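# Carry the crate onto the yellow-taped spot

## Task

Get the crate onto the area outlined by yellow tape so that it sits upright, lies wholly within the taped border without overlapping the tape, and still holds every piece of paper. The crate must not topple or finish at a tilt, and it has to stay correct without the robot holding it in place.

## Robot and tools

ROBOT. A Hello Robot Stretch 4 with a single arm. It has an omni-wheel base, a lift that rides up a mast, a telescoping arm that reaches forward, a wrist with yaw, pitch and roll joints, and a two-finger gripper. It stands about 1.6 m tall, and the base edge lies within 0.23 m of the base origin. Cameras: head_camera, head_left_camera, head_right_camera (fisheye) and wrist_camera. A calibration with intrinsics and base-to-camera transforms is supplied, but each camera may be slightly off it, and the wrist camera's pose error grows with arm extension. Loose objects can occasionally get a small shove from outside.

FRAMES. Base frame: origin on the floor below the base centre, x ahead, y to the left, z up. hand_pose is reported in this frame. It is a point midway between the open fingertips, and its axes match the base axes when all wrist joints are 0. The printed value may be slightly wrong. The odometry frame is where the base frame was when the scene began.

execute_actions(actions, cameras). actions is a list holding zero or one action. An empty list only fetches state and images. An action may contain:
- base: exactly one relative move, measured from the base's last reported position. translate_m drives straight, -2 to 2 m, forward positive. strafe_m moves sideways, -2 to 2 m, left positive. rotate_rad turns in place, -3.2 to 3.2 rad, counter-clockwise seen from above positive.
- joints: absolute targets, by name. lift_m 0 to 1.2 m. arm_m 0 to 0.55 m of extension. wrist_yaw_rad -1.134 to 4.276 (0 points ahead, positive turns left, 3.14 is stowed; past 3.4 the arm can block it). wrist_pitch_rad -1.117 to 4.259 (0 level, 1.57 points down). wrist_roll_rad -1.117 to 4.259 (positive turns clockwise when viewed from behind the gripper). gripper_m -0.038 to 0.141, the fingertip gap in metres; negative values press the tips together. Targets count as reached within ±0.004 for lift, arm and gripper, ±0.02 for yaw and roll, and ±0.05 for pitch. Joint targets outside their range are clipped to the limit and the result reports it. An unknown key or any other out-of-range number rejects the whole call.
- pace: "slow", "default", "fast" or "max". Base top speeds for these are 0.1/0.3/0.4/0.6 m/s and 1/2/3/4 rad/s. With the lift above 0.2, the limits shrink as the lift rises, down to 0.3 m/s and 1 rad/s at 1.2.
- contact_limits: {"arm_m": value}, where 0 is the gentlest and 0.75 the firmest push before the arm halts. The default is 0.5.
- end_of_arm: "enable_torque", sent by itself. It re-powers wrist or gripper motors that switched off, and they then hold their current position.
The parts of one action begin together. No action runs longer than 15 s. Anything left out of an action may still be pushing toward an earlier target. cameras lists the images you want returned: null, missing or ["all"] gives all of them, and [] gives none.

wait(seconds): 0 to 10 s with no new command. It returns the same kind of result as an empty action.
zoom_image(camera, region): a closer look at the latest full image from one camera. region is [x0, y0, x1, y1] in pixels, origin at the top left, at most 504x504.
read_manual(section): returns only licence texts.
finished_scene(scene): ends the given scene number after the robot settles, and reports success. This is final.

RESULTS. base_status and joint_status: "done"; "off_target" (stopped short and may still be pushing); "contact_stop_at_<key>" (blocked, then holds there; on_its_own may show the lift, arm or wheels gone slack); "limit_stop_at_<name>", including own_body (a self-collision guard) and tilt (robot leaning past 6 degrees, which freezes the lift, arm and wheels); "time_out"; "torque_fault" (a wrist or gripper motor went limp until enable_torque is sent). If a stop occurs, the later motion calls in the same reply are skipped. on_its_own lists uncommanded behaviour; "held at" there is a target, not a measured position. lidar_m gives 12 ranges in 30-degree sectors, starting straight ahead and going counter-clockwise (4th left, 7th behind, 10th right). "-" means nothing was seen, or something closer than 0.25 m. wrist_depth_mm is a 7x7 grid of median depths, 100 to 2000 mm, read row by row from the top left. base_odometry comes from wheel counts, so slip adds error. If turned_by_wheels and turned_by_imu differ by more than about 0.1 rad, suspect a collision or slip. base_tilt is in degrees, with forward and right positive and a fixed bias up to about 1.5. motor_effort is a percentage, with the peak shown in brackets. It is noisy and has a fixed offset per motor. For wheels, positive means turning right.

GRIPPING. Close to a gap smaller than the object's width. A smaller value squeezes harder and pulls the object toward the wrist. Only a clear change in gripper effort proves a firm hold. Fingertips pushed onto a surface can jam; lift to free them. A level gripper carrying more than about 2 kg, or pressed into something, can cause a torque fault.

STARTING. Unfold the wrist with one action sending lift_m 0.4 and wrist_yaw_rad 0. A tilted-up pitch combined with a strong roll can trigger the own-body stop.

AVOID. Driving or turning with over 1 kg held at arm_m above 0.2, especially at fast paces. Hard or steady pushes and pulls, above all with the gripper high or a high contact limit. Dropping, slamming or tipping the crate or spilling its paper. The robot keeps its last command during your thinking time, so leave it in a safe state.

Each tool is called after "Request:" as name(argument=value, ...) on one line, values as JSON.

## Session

Request:
execute_actions(actions=[])

Scene clock: 0.00 s.
base_odometry: x=+0.000 y=+0.000 heading=+0.000 (m, m, rad; odometry frame)
turned_by_wheels: +0.000 (rad since the last result)
turned_by_imu: +0.000 (rad since the last result)
base_tilt: forward=-0.8 right=+0.0 (deg)
lidar_m: 0.92 0.80 0.80 0.95 1.64 2.30 2.69 2.94 2.20 2.10 1.82 1.55
base_status: not commanded
joint_positions: lift_m=+0.200 arm_m=+0.002 wrist_yaw_rad=+3.174 wrist_pitch_rad=+0.018 wrist_roll_rad=+0.010 gripper_m=+0.057
joint_status: not commanded
motor_effort: lift_m=+18 arm_m=+0 wrist_yaw_rad=+0 wrist_pitch_rad=-4 wrist_roll_rad=-2 gripper_m=-5 wheel_0=+0 wheel_1=+0 wheel_2=+0 (%)
hand_pose: x=-0.1177 y=+0.0782 z=+0.3734 quat_wxyz=(-0.016, -0.009, +0.005, +1.000) (m; base frame)
wrist_depth_mm: - 135 - - - - 1983 / - 117 140 - - - 1983 / - 116 142 - - - 1983 / - 131 179 - - - 1921 / 132 - - - - - 1921 / 1576 1661 217 1808 1618 1863 1808 / 1042 1008 991 1042 189 1182 1160
pictures: head_camera, head_left_camera, head_right_camera, wrist_camera
camera_calibration (this result's frames):
wrist_camera: T_world_to_cam=[[0.00627902, 0.999639, 0.026122, -0.0976888], [-0.0194809, 0.0262398, -0.999466, 0.434165], [-0.999791, 0.00576679, 0.0196386, 0.099603], [0, 0, 0, 1]] pos_world=[0.108653, 0.0856868, 0.434528]
Images, in order (width x height): head_camera 420x560, head_left_camera 420x672, head_right_camera 420x672, wrist_camera 616x392.

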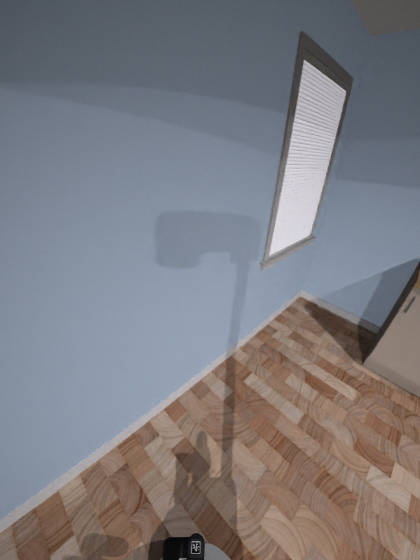

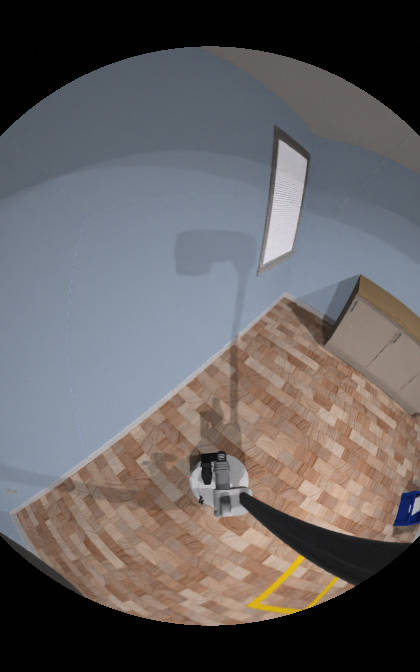

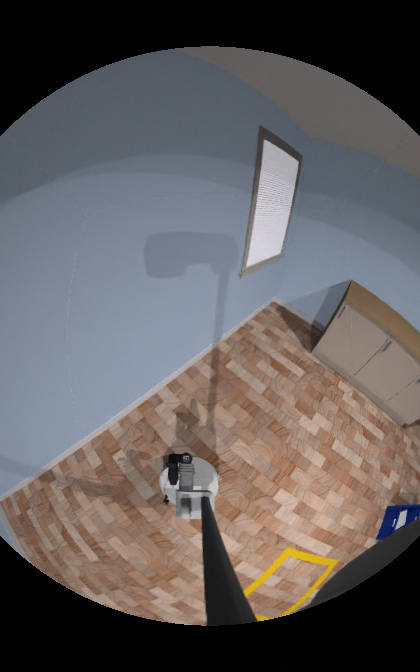

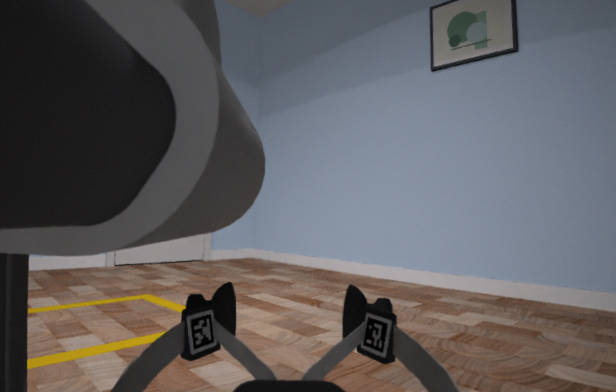

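Wall normal is at about 45°; face directly away from it.

Request:
execute_actions(actions=[{"base":{"rotate_rad":-2.36},"joints":{"lift_m":0.45,"wrist_yaw_rad":0,"wrist_pitch_rad":1.57,"gripper_m":0},"pace":"fast"}])

Scene clock: 2.77 s.
base_odometry: x=+0.000 y=+0.000 heading=-2.360 (m, m, rad; odometry frame)
turned_by_wheels: -2.360 (rad since the last result)
turned_by_imu: -2.328 (rad since the last result)
base_tilt: forward=-0.7 right=+0.0 (deg)
lidar_m: 2.19 2.19 1.88 1.81 1.15 0.83 0.79 0.84 1.14 2.31 2.39 3.06
base_status: done
joint_positions: lift_m=+0.450 arm_m=+0.002 wrist_yaw_rad=+0.000 wrist_pitch_rad=+1.570 wrist_roll_rad=+0.010 gripper_m=+0.000
joint_status: all done
motor_effort: lift_m=+21(21) arm_m=+0(0) wrist_yaw_rad=-1(4) wrist_pitch_rad=+1(4) wrist_roll_rad=-2(2) gripper_m=-6(7) wheel_0=+0(5) wheel_1=+0(8) wheel_2=-1(7) (%)
hand_pose: x=+0.1736 y=-0.0874 z=+0.3396 quat_wxyz=(+0.707, +0.004, +0.707, -0.004) (m; base frame)
wrist_depth_mm: 564 564 574 580 585 597 597 / 559 564 569 574 580 585 597 / 559 559 564 569 569 591 585 / 549 554 559 564 569 580 585 / 544 549 364 564 569 569 574 / 345 340 340 206 559 569 569 / 332 332 177 182 168 564 564
pictures: head_camera, head_left_camera, head_right_camera, wrist_camera
camera_calibration (this result's frames):
wrist_camera: T_world_to_cam=[[0.025783, -0.998917, 0.0387385, -0.115509], [-0.998916, -0.027247, -0.037751, 0.249229], [0.0387656, -0.0377231, -0.998536, 0.554112], [0, 0, 0, 1]] pos_world=[0.230456, -0.0876905, 0.567185]
Images, in order (width x height): head_camera 420x560, head_left_camera 420x672, head_right_camera 420x672, wrist_camera 616x392.

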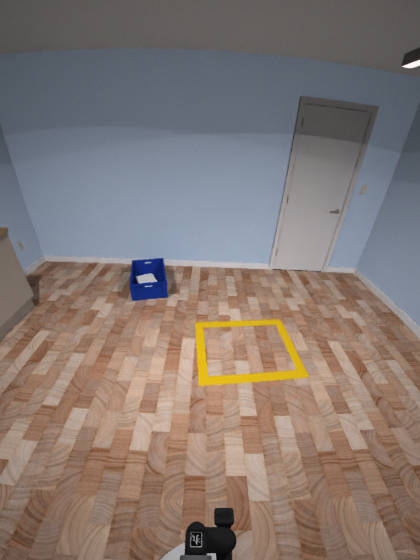

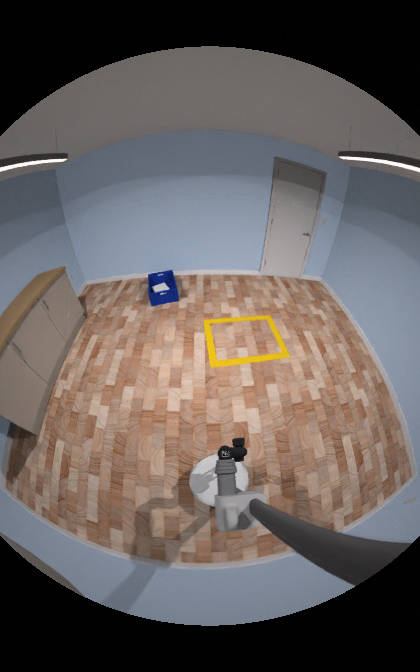

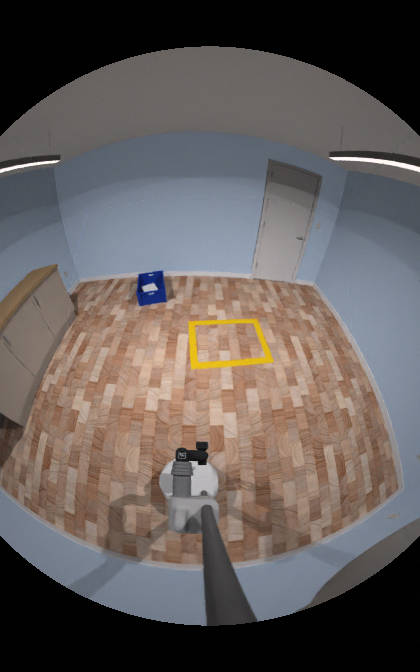

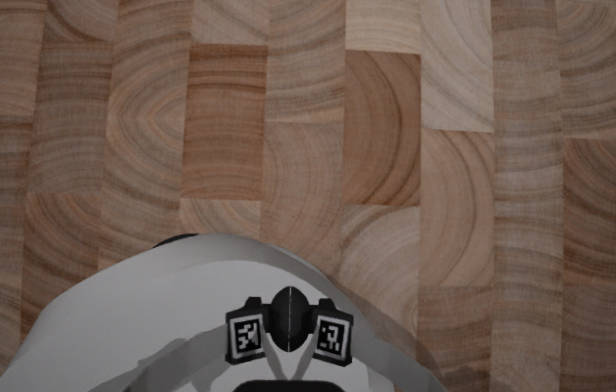

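Request:
execute_actions(actions=[{"base":{"rotate_rad":0.09},"joints":{"arm_m":0.35},"pace":"fast"}], cameras=[])

Request:
execute_actions(actions=[{"base":{"strafe_m":0.53},"pace":"fast"}], cameras=[])

Request:
execute_actions(actions=[{"base":{"translate_m":1.6},"pace":"fast"}], cameras=["head_left_camera","wrist_camera"])

Scene clock: 5.43 s.
base_odometry: x=+0.000 y=+0.000 heading=-2.270 (m, m, rad; odometry frame)
turned_by_wheels: +0.090 (rad since the last result)
turned_by_imu: +0.088 (rad since the last result)
base_tilt: forward=-0.9 right=+0.0 (deg)
lidar_m: 2.16 2.21 1.84 1.81 1.06 0.81 0.79 0.86 1.28 2.30 2.43 2.99
base_status: done
joint_positions: lift_m=+0.450 arm_m=+0.349 wrist_yaw_rad=+0.000 wrist_pitch_rad=+1.570 wrist_roll_rad=+0.010 gripper_m=+0.000
joint_status: all done
motor_effort: lift_m=+20(21) arm_m=+8(9) wrist_yaw_rad=-1(2) wrist_pitch_rad=+1(2) wrist_roll_rad=-1(2) gripper_m=-7(5) wheel_0=+1(3) wheel_1=+1(1) wheel_2=+1(5) (%)
hand_pose: x=+0.5197 y=-0.0874 z=+0.3396 quat_wxyz=(+0.707, +0.004, +0.707, -0.004) (m; base frame)
wrist_depth_mm: 564 569 580 580 591 591 597 / 559 564 569 569 585 585 597 / 549 559 559 564 574 580 585 / 549 554 559 569 569 574 580 / 544 549 559 559 569 574 580 / 535 539 549 206 559 564 569 / 535 539 177 182 168 564 564
pictures: none
No camera images: the call's "cameras" was empty. Leave "cameras" out to get every camera's image.

Scene clock: 8.00 s.
base_odometry: x=+0.406 y=-0.341 heading=-2.270 (m, m, rad; odometry frame)
turned_by_wheels: +0.000 (rad since the last result)
turned_by_imu: +0.000 (rad since the last result)
base_tilt: forward=-0.9 right=+0.1 (deg)
lidar_m: 2.12 1.68 1.31 1.28 0.98 0.76 0.74 0.81 1.19 2.83 3.02 3.04
base_status: done
joint_positions: lift_m=+0.450 arm_m=+0.349 wrist_yaw_rad=+0.000 wrist_pitch_rad=+1.570 wrist_roll_rad=+0.010 gripper_m=+0.000
joint_status: not commanded
motor_effort: lift_m=+20(21) arm_m=+8(8) wrist_yaw_rad=+0(0) wrist_pitch_rad=+3(3) wrist_roll_rad=+0(2) gripper_m=-3(6) wheel_0=+1(11) wheel_1=+0(10) wheel_2=+1(2) (%)
hand_pose: x=+0.5197 y=-0.0874 z=+0.3396 quat_wxyz=(+0.707, +0.004, +0.707, -0.004) (m; base frame)
wrist_depth_mm: 564 574 569 580 585 597 597 / 554 559 569 574 574 585 591 / 554 559 564 569 574 585 591 / 544 554 554 564 569 574 585 / 549 544 559 559 569 569 580 / 539 544 549 206 559 569 569 / 535 535 177 181 168 569 564
pictures: none
No camera images: the call's "cameras" was empty. Leave "cameras" out to get every camera's image.

Scene clock: 13.37 s.
base_odometry: x=-0.623 y=-1.566 heading=-2.270 (m, m, rad; odometry frame)
turned_by_wheels: +0.000 (rad since the last result)
turned_by_imu: -0.003 (rad since the last result)
base_tilt: forward=-0.8 right=+0.1 (deg)
lidar_m: 0.51 1.49 1.15 1.12 1.22 1.79 2.35 2.53 3.01 2.98 1.83 0.59
base_status: done
joint_positions: lift_m=+0.450 arm_m=+0.349 wrist_yaw_rad=+0.000 wrist_pitch_rad=+1.570 wrist_roll_rad=+0.010 gripper_m=+0.000
joint_status: not commanded
motor_effort: lift_m=+20(20) arm_m=+8(8) wrist_yaw_rad=-1(1) wrist_pitch_rad=+3(3) wrist_roll_rad=-1(2) gripper_m=-6(7) wheel_0=+0(6) wheel_1=-1(5) wheel_2=-1(13) (%)
hand_pose: x=+0.5198 y=-0.0874 z=+0.3396 quat_wxyz=(+0.707, +0.004, +0.707, -0.004) (m; base frame)
wrist_depth_mm: 564 455 462 469 574 415 591 / 554 442 462 466 508 404 585 / 554 427 459 462 569 392 585 / 544 407 554 564 569 357 580 / 539 334 496 517 569 569 574 / 539 544 549 205 559 564 574 / 535 539 177 182 168 564 564
pictures: head_left_camera, wrist_camera
camera_calibration (this result's frames):
wrist_camera: T_world_to_cam=[[0.0255887, -0.998921, 0.0387436, -0.124335], [-0.998913, -0.0270605, -0.0379527, 0.595051], [0.0389602, -0.0377303, -0.998528, 0.540603], [0, 0, 0, 1]] pos_world=[0.576523, -0.0877011, 0.567208]
Images, in order (width x height): head_left_camera 420x672, wrist_camera 616x392.

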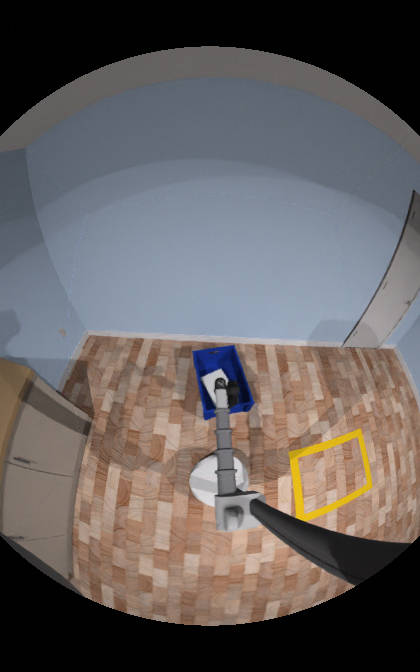

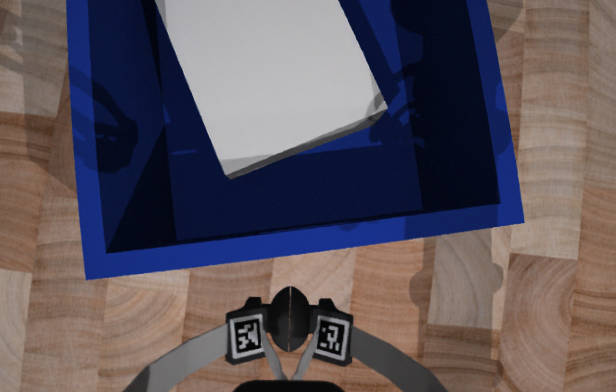

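Request:
execute_actions(actions=[{"base":{"strafe_m":-0.08},"joints":{"arm_m":0.455}}], cameras=[])

Request:
execute_actions(actions=[{"joints":{"lift_m":0.235}}], cameras=["wrist_camera"])

Request:
execute_actions(actions=[{"base":{"translate_m":-0.35},"joints":{"arm_m":0.38},"pace":"slow"}], cameras=["head_left_camera","wrist_camera"])

Scene clock: 15.20 s.
base_odometry: x=-0.685 y=-1.515 heading=-2.270 (m, m, rad; odometry frame)
turned_by_wheels: +0.000 (rad since the last result)
turned_by_imu: -0.001 (rad since the last result)
base_tilt: forward=-0.6 right=+0.1 (deg)
lidar_m: 0.53 0.52 1.22 1.21 1.30 2.39 2.33 2.54 2.94 2.90 1.83 0.58
base_status: done
joint_positions: lift_m=+0.450 arm_m=+0.454 wrist_yaw_rad=+0.000 wrist_pitch_rad=+1.570 wrist_roll_rad=+0.010 gripper_m=+0.000
joint_status: all done
motor_effort: lift_m=+20(20) arm_m=+8(9) wrist_yaw_rad=-1(1) wrist_pitch_rad=+2(3) wrist_roll_rad=-3(2) gripper_m=-7(6) wheel_0=-2(9) wheel_1=+1(8) wheel_2=+0(4) (%)
hand_pose: x=+0.6247 y=-0.0874 z=+0.3396 quat_wxyz=(+0.707, +0.004, +0.707, -0.004) (m; base frame)
wrist_depth_mm: 455 455 462 574 504 591 597 / 445 455 459 569 452 585 591 / 433 455 455 564 424 580 591 / 410 452 452 559 413 574 580 / 407 539 544 554 430 569 574 / 394 504 492 206 349 569 569 / 336 329 177 182 168 559 564
pictures: none
No camera images: the call's "cameras" was empty. Leave "cameras" out to get every camera's image.

Scene clock: 17.17 s.
base_odometry: x=-0.685 y=-1.515 heading=-2.270 (m, m, rad; odometry frame)
turned_by_wheels: +0.000 (rad since the last result)
turned_by_imu: -0.001 (rad since the last result)
base_tilt: forward=-0.7 right=+0.1 (deg)
lidar_m: 0.53 0.52 1.23 1.20 1.30 2.40 2.34 2.54 2.93 2.89 1.83 0.59
base_status: not commanded
joint_positions: lift_m=+0.235 arm_m=+0.454 wrist_yaw_rad=+0.000 wrist_pitch_rad=+1.570 wrist_roll_rad=+0.010 gripper_m=+0.000
joint_status: all done
motor_effort: lift_m=+16(19) arm_m=+8(8) wrist_yaw_rad=-1(0) wrist_pitch_rad=+3(3) wrist_roll_rad=-2(1) gripper_m=-8(4) wheel_0=-2(2) wheel_1=+0(1) wheel_2=+0(0) (%)
hand_pose: x=+0.6247 y=-0.0874 z=+0.1249 quat_wxyz=(+0.707, +0.004, +0.707, -0.004) (m; base frame)
wrist_depth_mm: 240 242 244 353 291 170 - / 238 240 242 351 310 177 139 / 236 237 240 242 330 185 142 / 234 236 238 342 347 191 146 / 232 234 340 343 343 198 150 / 329 332 336 206 340 204 153 / 327 314 177 182 168 209 -
pictures: wrist_camera
camera_calibration (this result's frames):
wrist_camera: T_world_to_cam=[[0.0255074, -0.998924, 0.03874, -0.118651], [-0.998921, -0.0269736, -0.0378094, 0.691704], [0.0388136, -0.0377337, -0.998534, 0.322255], [0, 0, 0, 1]] pos_world=[0.681476, -0.0877061, 0.352532]
Images, in order (width x height): wrist_camera 616x392.

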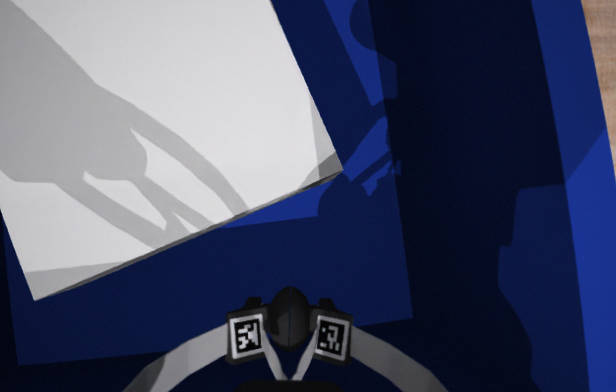

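Scene clock: 21.93 s.
base_odometry: x=-0.460 y=-1.247 heading=-2.269 (m, m, rad; odometry frame)
turned_by_wheels: +0.001 (rad since the last result)
turned_by_imu: +0.002 (rad since the last result)
base_tilt: forward=-0.8 right=+0.0 (deg)
lidar_m: 0.55 0.56 1.27 1.23 1.32 2.05 2.01 2.15 2.89 2.86 2.27 0.56
base_status: done
joint_positions: lift_m=+0.235 arm_m=+0.382 wrist_yaw_rad=+0.008 wrist_pitch_rad=+1.545 wrist_roll_rad=+0.010 gripper_m=+0.000
joint_status: all done
on_its_own: wrist_yaw_rad is at rest, and its effort (-22) is outside its rest range (-13 to +13); wrist_pitch_rad is at rest, and its effort (+73) is outside its rest range (-23 to +23)
motor_effort: lift_m=+18(18) arm_m=-13(16) wrist_yaw_rad=-22(36) wrist_pitch_rad=+73(77) wrist_roll_rad=-2(6) gripper_m=-6(11) wheel_0=+0(4) wheel_1=-1(4) wheel_2=+11(15) (%)
hand_pose: x=+0.5613 y=-0.0874 z=+0.1249 quat_wxyz=(+0.716, +0.001, +0.698, -0.001) (m; base frame)
wrist_depth_mm: 249 249 252 256 366 264 - / 320 247 248 252 362 257 187 / 329 243 245 249 357 250 181 / 338 340 345 347 353 240 177 / 336 338 342 343 347 232 177 / 220 248 249 204 330 223 170 / 147 177 175 176 169 201 -
pictures: head_left_camera, wrist_camera
camera_calibration (this result's frames):
wrist_camera: T_world_to_cam=[[0.0320097, -0.998713, 0.0393488, -0.120682], [-0.997461, -0.034426, -0.0623472, 0.629999], [0.0636216, -0.0372532, -0.997279, 0.310635], [0, 0, 0, 1]] pos_world=[0.612499, -0.087266, 0.353817]
Images, in order (width x height): head_left_camera 420x672, wrist_camera 616x392.

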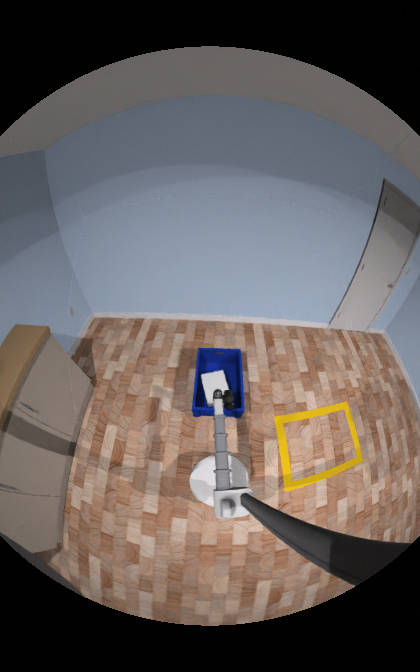

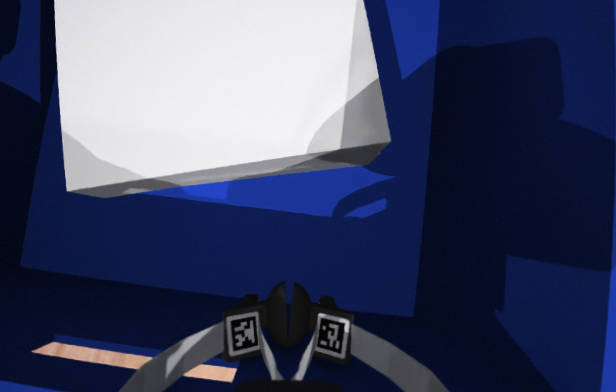

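Request:
execute_actions(actions=[{"joints":{"arm_m":0.405}}], cameras=[])

Request:
execute_actions(actions=[{"base":{"strafe_m":-0.62},"joints":{"lift_m":0.195},"pace":"slow"}], cameras=["head_left_camera","wrist_camera"])

Scene clock: 23.37 s.
base_odometry: x=-0.460 y=-1.247 heading=-2.270 (m, m, rad; odometry frame)
turned_by_wheels: -0.001 (rad since the last result)
turned_by_imu: -0.001 (rad since the last result)
base_tilt: forward=-0.8 right=+0.1 (deg)
lidar_m: 0.54 0.56 1.27 1.24 1.32 2.07 2.01 2.17 2.91 2.85 2.26 0.55
base_status: not commanded
joint_positions: lift_m=+0.235 arm_m=+0.404 wrist_yaw_rad=+0.000 wrist_pitch_rad=+1.570 wrist_roll_rad=+0.010 gripper_m=+0.000
joint_status: all done
motor_effort: lift_m=+18(18) arm_m=+8(11) wrist_yaw_rad=+0(21) wrist_pitch_rad=+4(73) wrist_roll_rad=-2(2) gripper_m=-8(7) wheel_0=+1(1) wheel_1=+0(1) wheel_2=+2(11) (%)
hand_pose: x=+0.5748 y=-0.0874 z=+0.1248 quat_wxyz=(+0.708, +0.004, +0.707, -0.004) (m; base frame)
wrist_depth_mm: 240 241 244 248 357 257 - / 238 241 243 245 355 251 188 / 236 237 241 242 345 244 179 / 327 240 338 345 347 236 179 / 332 334 338 343 345 229 175 / 256 285 309 206 342 219 168 / 187 186 177 181 168 211 -
pictures: none
No camera images: the call's "cameras" was empty. Leave "cameras" out to get every camera's image.

Scene clock: 30.70 s.
base_odometry: x=-0.935 y=-0.849 heading=-2.267 (m, m, rad; odometry frame)
turned_by_wheels: +0.003 (rad since the last result)
turned_by_imu: +0.012 (rad since the last result)
base_tilt: forward=-0.8 right=+0.0 (deg)
lidar_m: 0.40 0.36 1.89 1.83 2.01 2.12 2.07 2.25 2.27 2.24 2.13 1.68
base_status: done
joint_positions: lift_m=+0.195 arm_m=+0.404 wrist_yaw_rad=+0.004 wrist_pitch_rad=+1.566 wrist_roll_rad=+0.008 gripper_m=+0.000
joint_status: all done
motor_effort: lift_m=+16(19) arm_m=+6(8) wrist_yaw_rad=-13(20) wrist_pitch_rad=+14(22) wrist_roll_rad=+4(6) gripper_m=-9(10) wheel_0=+19(21) wheel_1=+5(5) wheel_2=+15(17) (%)
hand_pose: x=+0.5768 y=-0.0874 z=+0.0849 quat_wxyz=(+0.709, +0.001, +0.705, -0.001) (m; base frame)
wrist_depth_mm: 307 309 - 317 320 322 324 / 252 309 307 - 315 320 322 / 198 278 304 - 314 317 319 / 196 198 303 304 - 312 314 / 195 236 300 301 - 312 312 / 194 294 297 205 211 309 309 / 285 291 180 185 153 - 307
pictures: head_left_camera, wrist_camera
camera_calibration (this result's frames):
wrist_camera: T_world_to_cam=[[0.0314471, -0.99875, 0.0388604, -0.119294], [-0.998563, -0.0330818, -0.042164, 0.641984], [0.0433968, -0.0374786, -0.998355, 0.281542], [0, 0, 0, 1]] pos_world=[0.632595, -0.0873555, 0.312783]
Images, in order (width x height): head_left_camera 420x672, wrist_camera 616x392.

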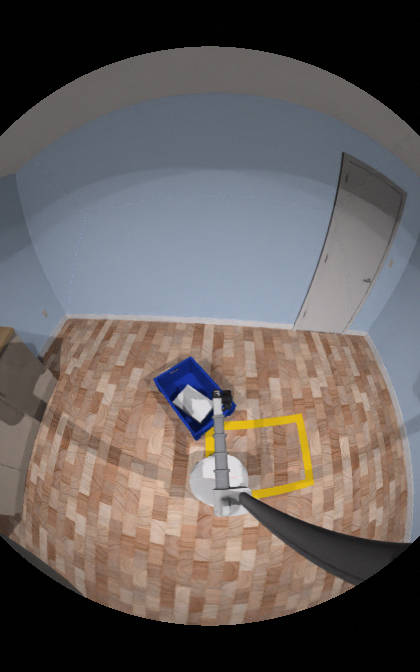

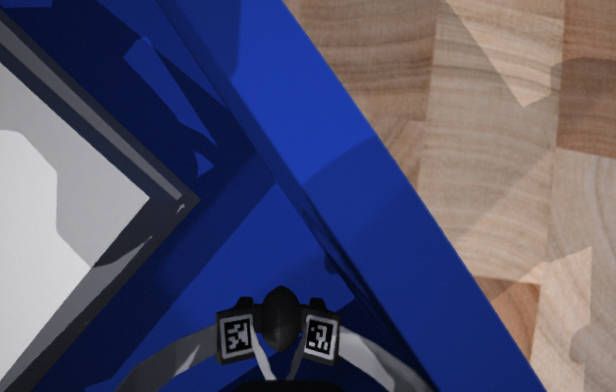

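Request:
execute_actions(actions=[{"base":{"strafe_m":0.03},"joints":{"lift_m":0.245}}], cameras=[])

Request:
execute_actions(actions=[{"base":{"strafe_m":0.17},"joints":{"arm_m":0.24},"pace":"slow"}], cameras=["head_left_camera","wrist_camera"])

Scene clock: 32.43 s.
base_odometry: x=-0.912 y=-0.868 heading=-2.267 (m, m, rad; odometry frame)
turned_by_wheels: +0.000 (rad since the last result)
turned_by_imu: -0.001 (rad since the last result)
base_tilt: forward=-0.8 right=+0.0 (deg)
lidar_m: 0.38 0.35 1.86 1.81 2.00 2.10 2.07 2.23 2.29 2.27 2.13 1.68
base_status: done
joint_positions: lift_m=+0.245 arm_m=+0.404 wrist_yaw_rad=+0.000 wrist_pitch_rad=+1.570 wrist_roll_rad=+0.010 gripper_m=+0.000
joint_status: all done
motor_effort: lift_m=+21(25) arm_m=+5(6) wrist_yaw_rad=+0(15) wrist_pitch_rad=+3(19) wrist_roll_rad=+0(5) gripper_m=-7(8) wheel_0=+1(16) wheel_1=-1(6) wheel_2=+1(14) (%)
hand_pose: x=+0.5753 y=-0.0874 z=+0.1345 quat_wxyz=(+0.708, +0.003, +0.707, -0.003) (m; base frame)
wrist_depth_mm: 349 355 207 140 368 377 379 / 247 355 355 139 368 373 375 / 245 248 355 168 364 368 370 / 243 246 351 351 138 364 370 / 240 244 347 353 146 362 366 / 238 268 345 206 227 137 359 / 237 338 177 181 165 137 359
pictures: none
No camera images: the call's "cameras" was empty. Leave "cameras" out to get every camera's image.

Scene clock: 35.37 s.
base_odometry: x=-0.782 y=-0.978 heading=-2.265 (m, m, rad; odometry frame)
turned_by_wheels: +0.002 (rad since the last result)
turned_by_imu: +0.001 (rad since the last result)
base_tilt: forward=-0.8 right=+0.2 (deg)
lidar_m: 0.41 0.61 1.69 1.65 1.81 2.07 2.05 2.21 2.46 2.44 2.16 0.49
base_status: done
joint_positions: lift_m=+0.245 arm_m=+0.243 wrist_yaw_rad=+0.013 wrist_pitch_rad=+1.549 wrist_roll_rad=+0.007 gripper_m=+0.000
joint_status: all done
on_its_own: wrist_yaw_rad is at rest, and its effort (-38) is outside its rest range (-13 to +13); wrist_pitch_rad is at rest, and its effort (+63) is outside its rest range (-23 to +23)
motor_effort: lift_m=+20(21) arm_m=-15(14) wrist_yaw_rad=-38(37) wrist_pitch_rad=+63(63) wrist_roll_rad=+11(9) gripper_m=-10(11) wheel_0=+6(5) wheel_1=+1(6) wheel_2=+14(11) (%)
hand_pose: x=+0.4209 y=-0.0873 z=+0.1347 quat_wxyz=(+0.715, -0.002, +0.699, +0.002) (m; base frame)
wrist_depth_mm: 278 262 264 267 268 345 300 / 310 259 260 264 266 377 325 / 246 359 258 259 370 375 342 / 199 325 357 257 366 342 241 / 174 256 353 355 355 226 170 / 150 211 289 204 219 153 142 / 134 161 179 181 154 140 357
pictures: head_left_camera, wrist_camera
camera_calibration (this result's frames):
wrist_camera: T_world_to_cam=[[0.0413388, -0.99837, 0.0393428, -0.120441], [-0.997321, -0.0436095, -0.0587219, 0.489251], [0.060342, -0.03681, -0.997499, 0.330815], [0, 0, 0, 1]] pos_world=[0.472958, -0.0867314, 0.363455]
Images, in order (width x height): head_left_camera 420x672, wrist_camera 616x392.

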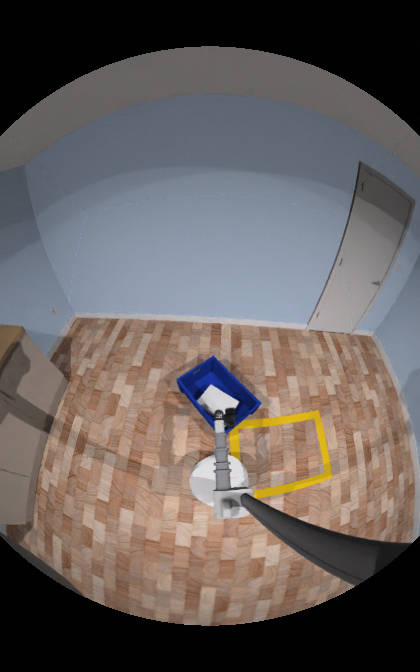

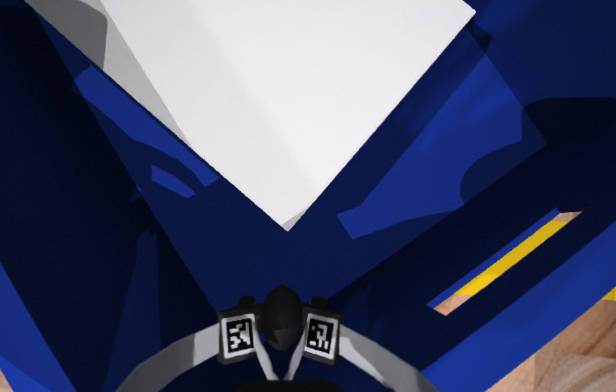

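Request:
execute_actions(actions=[{"joints":{"arm_m":0.26}}], cameras=[])

Request:
execute_actions(actions=[{"base":{"translate_m":-0.08},"joints":{"lift_m":0.195,"arm_m":0.35},"pace":"slow"}], cameras=[])

Request:
execute_actions(actions=[{"base":{"translate_m":-0.42},"pace":"slow"}], cameras=["head_left_camera"])

Request:
execute_actions(actions=[{"base":{"strafe_m":-0.45},"pace":"slow"}], cameras=["head_camera"])

Scene clock: 36.77 s.
base_odometry: x=-0.782 y=-0.977 heading=-2.266 (m, m, rad; odometry frame)
turned_by_wheels: -0.001 (rad since the last result)
turned_by_imu: -0.001 (rad since the last result)
base_tilt: forward=-0.8 right=+0.1 (deg)
lidar_m: 0.33 0.62 1.69 1.64 1.80 2.10 2.05 2.22 2.44 2.42 2.15 0.49
base_status: not commanded
joint_positions: lift_m=+0.245 arm_m=+0.259 wrist_yaw_rad=+0.002 wrist_pitch_rad=+1.567 wrist_roll_rad=+0.009 gripper_m=+0.000
joint_status: all done
motor_effort: lift_m=+18(20) arm_m=+8(13) wrist_yaw_rad=-6(38) wrist_pitch_rad=+9(62) wrist_roll_rad=+1(9) gripper_m=-8(7) wheel_0=+4(6) wheel_1=+1(1) wheel_2=+5(14) (%)
hand_pose: x=+0.4306 y=-0.0874 z=+0.1347 quat_wxyz=(+0.708, +0.003, +0.706, -0.003) (m; base frame)
wrist_depth_mm: 252 254 256 258 260 343 293 / 338 252 254 256 259 366 319 / 268 351 251 252 362 368 329 / 216 349 349 251 359 324 236 / 189 276 347 355 345 225 198 / 163 226 327 207 221 158 139 / 145 178 180 179 159 137 359
pictures: none
No camera images: the call's "cameras" was empty. Leave "cameras" out to get every camera's image.

Scene clock: 38.93 s.
base_odometry: x=-0.730 y=-0.916 heading=-2.266 (m, m, rad; odometry frame)
turned_by_wheels: +0.000 (rad since the last result)
turned_by_imu: +0.000 (rad since the last result)
base_tilt: forward=-0.7 right=+0.2 (deg)
lidar_m: 0.39 0.78 1.69 1.66 1.82 1.99 1.96 2.13 2.45 2.42 2.27 0.57
base_status: done
joint_positions: lift_m=+0.195 arm_m=+0.349 wrist_yaw_rad=+0.000 wrist_pitch_rad=+1.570 wrist_roll_rad=+0.010 gripper_m=+0.000
joint_status: all done
motor_effort: lift_m=+16(17) arm_m=+8(8) wrist_yaw_rad=-1(11) wrist_pitch_rad=+3(16) wrist_roll_rad=+1(3) gripper_m=-8(7) wheel_0=-1(3) wheel_1=+0(2) wheel_2=+1(9) (%)
hand_pose: x=+0.5198 y=-0.0874 z=+0.0850 quat_wxyz=(+0.708, +0.003, +0.707, -0.003) (m; base frame)
wrist_depth_mm: 200 201 204 206 208 322 286 / 300 201 202 204 206 317 314 / 285 200 200 202 310 315 317 / 229 298 199 200 309 310 246 / 199 291 298 301 306 229 180 / 173 237 296 206 236 171 312 / 153 188 177 182 163 158 -
pictures: none
No camera images: the call's "cameras" was empty. Leave "cameras" out to get every camera's image.

Scene clock: 44.40 s.
base_odometry: x=-0.462 y=-0.593 heading=-2.265 (m, m, rad; odometry frame)
turned_by_wheels: +0.000 (rad since the last result)
turned_by_imu: +0.002 (rad since the last result)
base_tilt: forward=-0.9 right=+0.1 (deg)
lidar_m: 0.60 0.97 1.75 1.72 2.00 1.59 1.55 1.70 2.43 2.36 2.59 0.59
base_status: done
joint_positions: lift_m=+0.195 arm_m=+0.350 wrist_yaw_rad=+0.008 wrist_pitch_rad=+1.554 wrist_roll_rad=+0.010 gripper_m=+0.000
joint_status: not commanded
on_its_own: wrist_yaw_rad is at rest, and its effort (-24) is outside its rest range (-13 to +13); wrist_pitch_rad is at rest, and its effort (+49) is outside its rest range (-23 to +23)
motor_effort: lift_m=+17(17) arm_m=+1(9) wrist_yaw_rad=-24(47) wrist_pitch_rad=+49(59) wrist_roll_rad=-3(13) gripper_m=-12(13) wheel_0=-2(7) wheel_1=-2(4) wheel_2=+9(20) (%)
hand_pose: x=+0.5264 y=-0.0874 z=+0.0849 quat_wxyz=(+0.713, +0.001, +0.701, -0.001) (m; base frame)
wrist_depth_mm: 246 281 209 212 214 216 329 / 200 310 208 209 212 322 327 / 165 290 307 207 209 320 324 / 136 222 306 307 312 315 277 / 122 179 303 304 307 244 191 / 109 150 220 207 240 173 156 / - 126 175 186 161 135 -
pictures: head_left_camera
Images, in order (width x height): head_left_camera 420x672.

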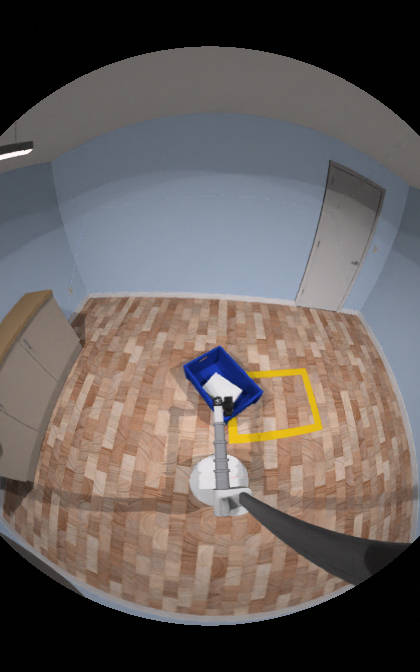

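Scene clock: 50.03 s.
base_odometry: x=-0.808 y=-0.306 heading=-2.263 (m, m, rad; odometry frame)
turned_by_wheels: +0.003 (rad since the last result)
turned_by_imu: +0.010 (rad since the last result)
base_tilt: forward=-0.8 right=+0.1 (deg)
lidar_m: 0.41 0.48 2.19 2.16 2.05 1.64 1.59 1.74 1.96 1.91 2.11 0.44
base_status: done
joint_positions: lift_m=+0.195 arm_m=+0.350 wrist_yaw_rad=+0.005 wrist_pitch_rad=+1.564 wrist_roll_rad=+0.009 gripper_m=+0.000
joint_status: not commanded
on_its_own: wrist_yaw_rad is at rest, and its effort (-14) is outside its rest range (-13 to +13)
motor_effort: lift_m=+17(17) arm_m=+1(1) wrist_yaw_rad=-14(28) wrist_pitch_rad=+18(48) wrist_roll_rad=+1(6) gripper_m=-8(13) wheel_0=+16(19) wheel_1=+4(2) wheel_2=+12(13) (%)
hand_pose: x=+0.5231 y=-0.0874 z=+0.0849 quat_wxyz=(+0.709, +0.001, +0.705, -0.001) (m; base frame)
wrist_depth_mm: 204 204 206 317 319 183 - / 200 203 204 314 314 187 - / 199 201 202 309 310 169 - / 196 199 200 306 260 153 - / 195 197 198 303 216 145 - / 293 294 197 205 184 118 - / 255 277 180 182 147 111 -
pictures: head_camera
Images, in order (width x height): head_camera 420x560.

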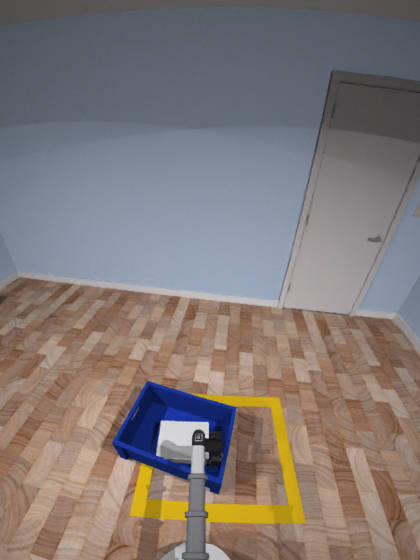

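Nearly the same as in scene 1.

Request:
execute_actions(actions=[{"base":{"strafe_m":-0.28},"pace":"slow"}], cameras=["head_camera"])

Request:
zoom_image(camera="head_camera", region=[60,370,290,540])

Scene clock: 54.43 s.
base_odometry: x=-1.024 y=-0.129 heading=-2.260 (m, m, rad; odometry frame)
turned_by_wheels: +0.003 (rad since the last result)
turned_by_imu: +0.008 (rad since the last result)
base_tilt: forward=-0.8 right=+0.1 (deg)
lidar_m: 0.42 0.44 0.58 2.43 2.08 1.65 1.63 1.80 1.68 1.65 1.79 0.44
base_status: done
joint_positions: lift_m=+0.195 arm_m=+0.350 wrist_yaw_rad=+0.003 wrist_pitch_rad=+1.568 wrist_roll_rad=+0.009 gripper_m=+0.000
joint_status: not commanded
motor_effort: lift_m=+17(17) arm_m=+0(1) wrist_yaw_rad=-10(15) wrist_pitch_rad=+9(19) wrist_roll_rad=+3(5) gripper_m=-10(13) wheel_0=+18(25) wheel_1=+3(4) wheel_2=+11(15) (%)
hand_pose: x=+0.5219 y=-0.0874 z=+0.0849 quat_wxyz=(+0.708, +0.002, +0.706, -0.002) (m; base frame)
wrist_depth_mm: 201 203 310 314 201 - - / 200 201 309 310 199 108 - / 197 199 306 309 196 107 - / 195 197 221 306 192 106 - / 195 196 198 301 165 108 - / 192 194 196 204 160 - - / 290 291 180 186 143 - -
pictures: head_camera
Images, in order (width x height): head_camera 420x560.

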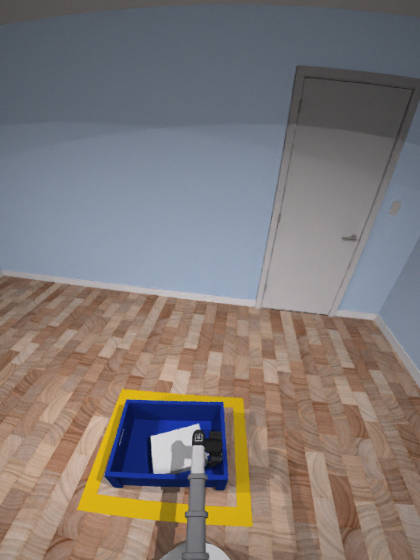

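Region (60, 370, 290, 540) of head_camera's 420x560 image, scaled by 2.191, with more detail than that image has; it fills the top 373 rows of this view, and the rest is white.

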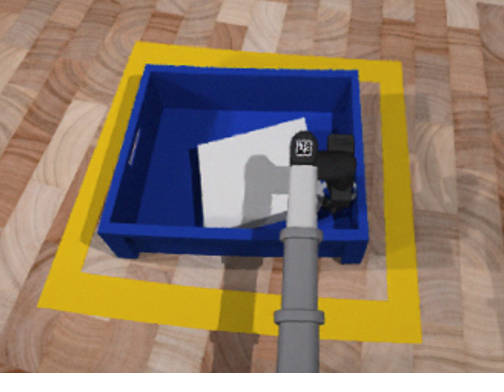

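Request:
execute_actions(actions=[{"base":{"strafe_m":0.012},"joints":{"lift_m":0.42}}], cameras=["head_camera"])

Request:
finished_scene(scene=2)

Scene clock: 57.37 s.
base_odometry: x=-1.015 y=-0.136 heading=-2.260 (m, m, rad; odometry frame)
turned_by_wheels: +0.000 (rad since the last result)
turned_by_imu: -0.001 (rad since the last result)
base_tilt: forward=-0.7 right=+0.0 (deg)
lidar_m: 0.42 0.43 0.57 2.42 2.08 1.65 1.63 1.80 1.68 1.65 1.81 0.44
base_status: done
joint_positions: lift_m=+0.420 arm_m=+0.350 wrist_yaw_rad=+0.000 wrist_pitch_rad=+1.570 wrist_roll_rad=+0.010 gripper_m=+0.000
joint_status: all done
motor_effort: lift_m=+21(20) arm_m=+1(1) wrist_yaw_rad=+0(10) wrist_pitch_rad=+3(7) wrist_roll_rad=+0(3) gripper_m=-6(10) wheel_0=+0(15) wheel_1=+0(12) wheel_2=+0(11) (%)
hand_pose: x=+0.5211 y=-0.0874 z=+0.3095 quat_wxyz=(+0.707, +0.003, +0.707, -0.003) (m; base frame)
wrist_depth_mm: 449 452 459 445 554 564 569 / 525 525 535 539 544 554 559 / 418 418 424 535 544 549 559 / 415 418 421 530 539 544 549 / 410 413 421 525 539 539 544 / 410 500 517 206 530 535 539 / 349 349 177 182 168 530 539
pictures: head_camera
Images, in order (width x height): head_camera 420x560.

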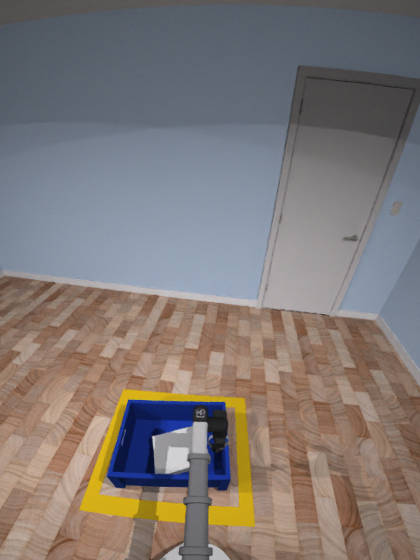

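The scene is finished: the task was done.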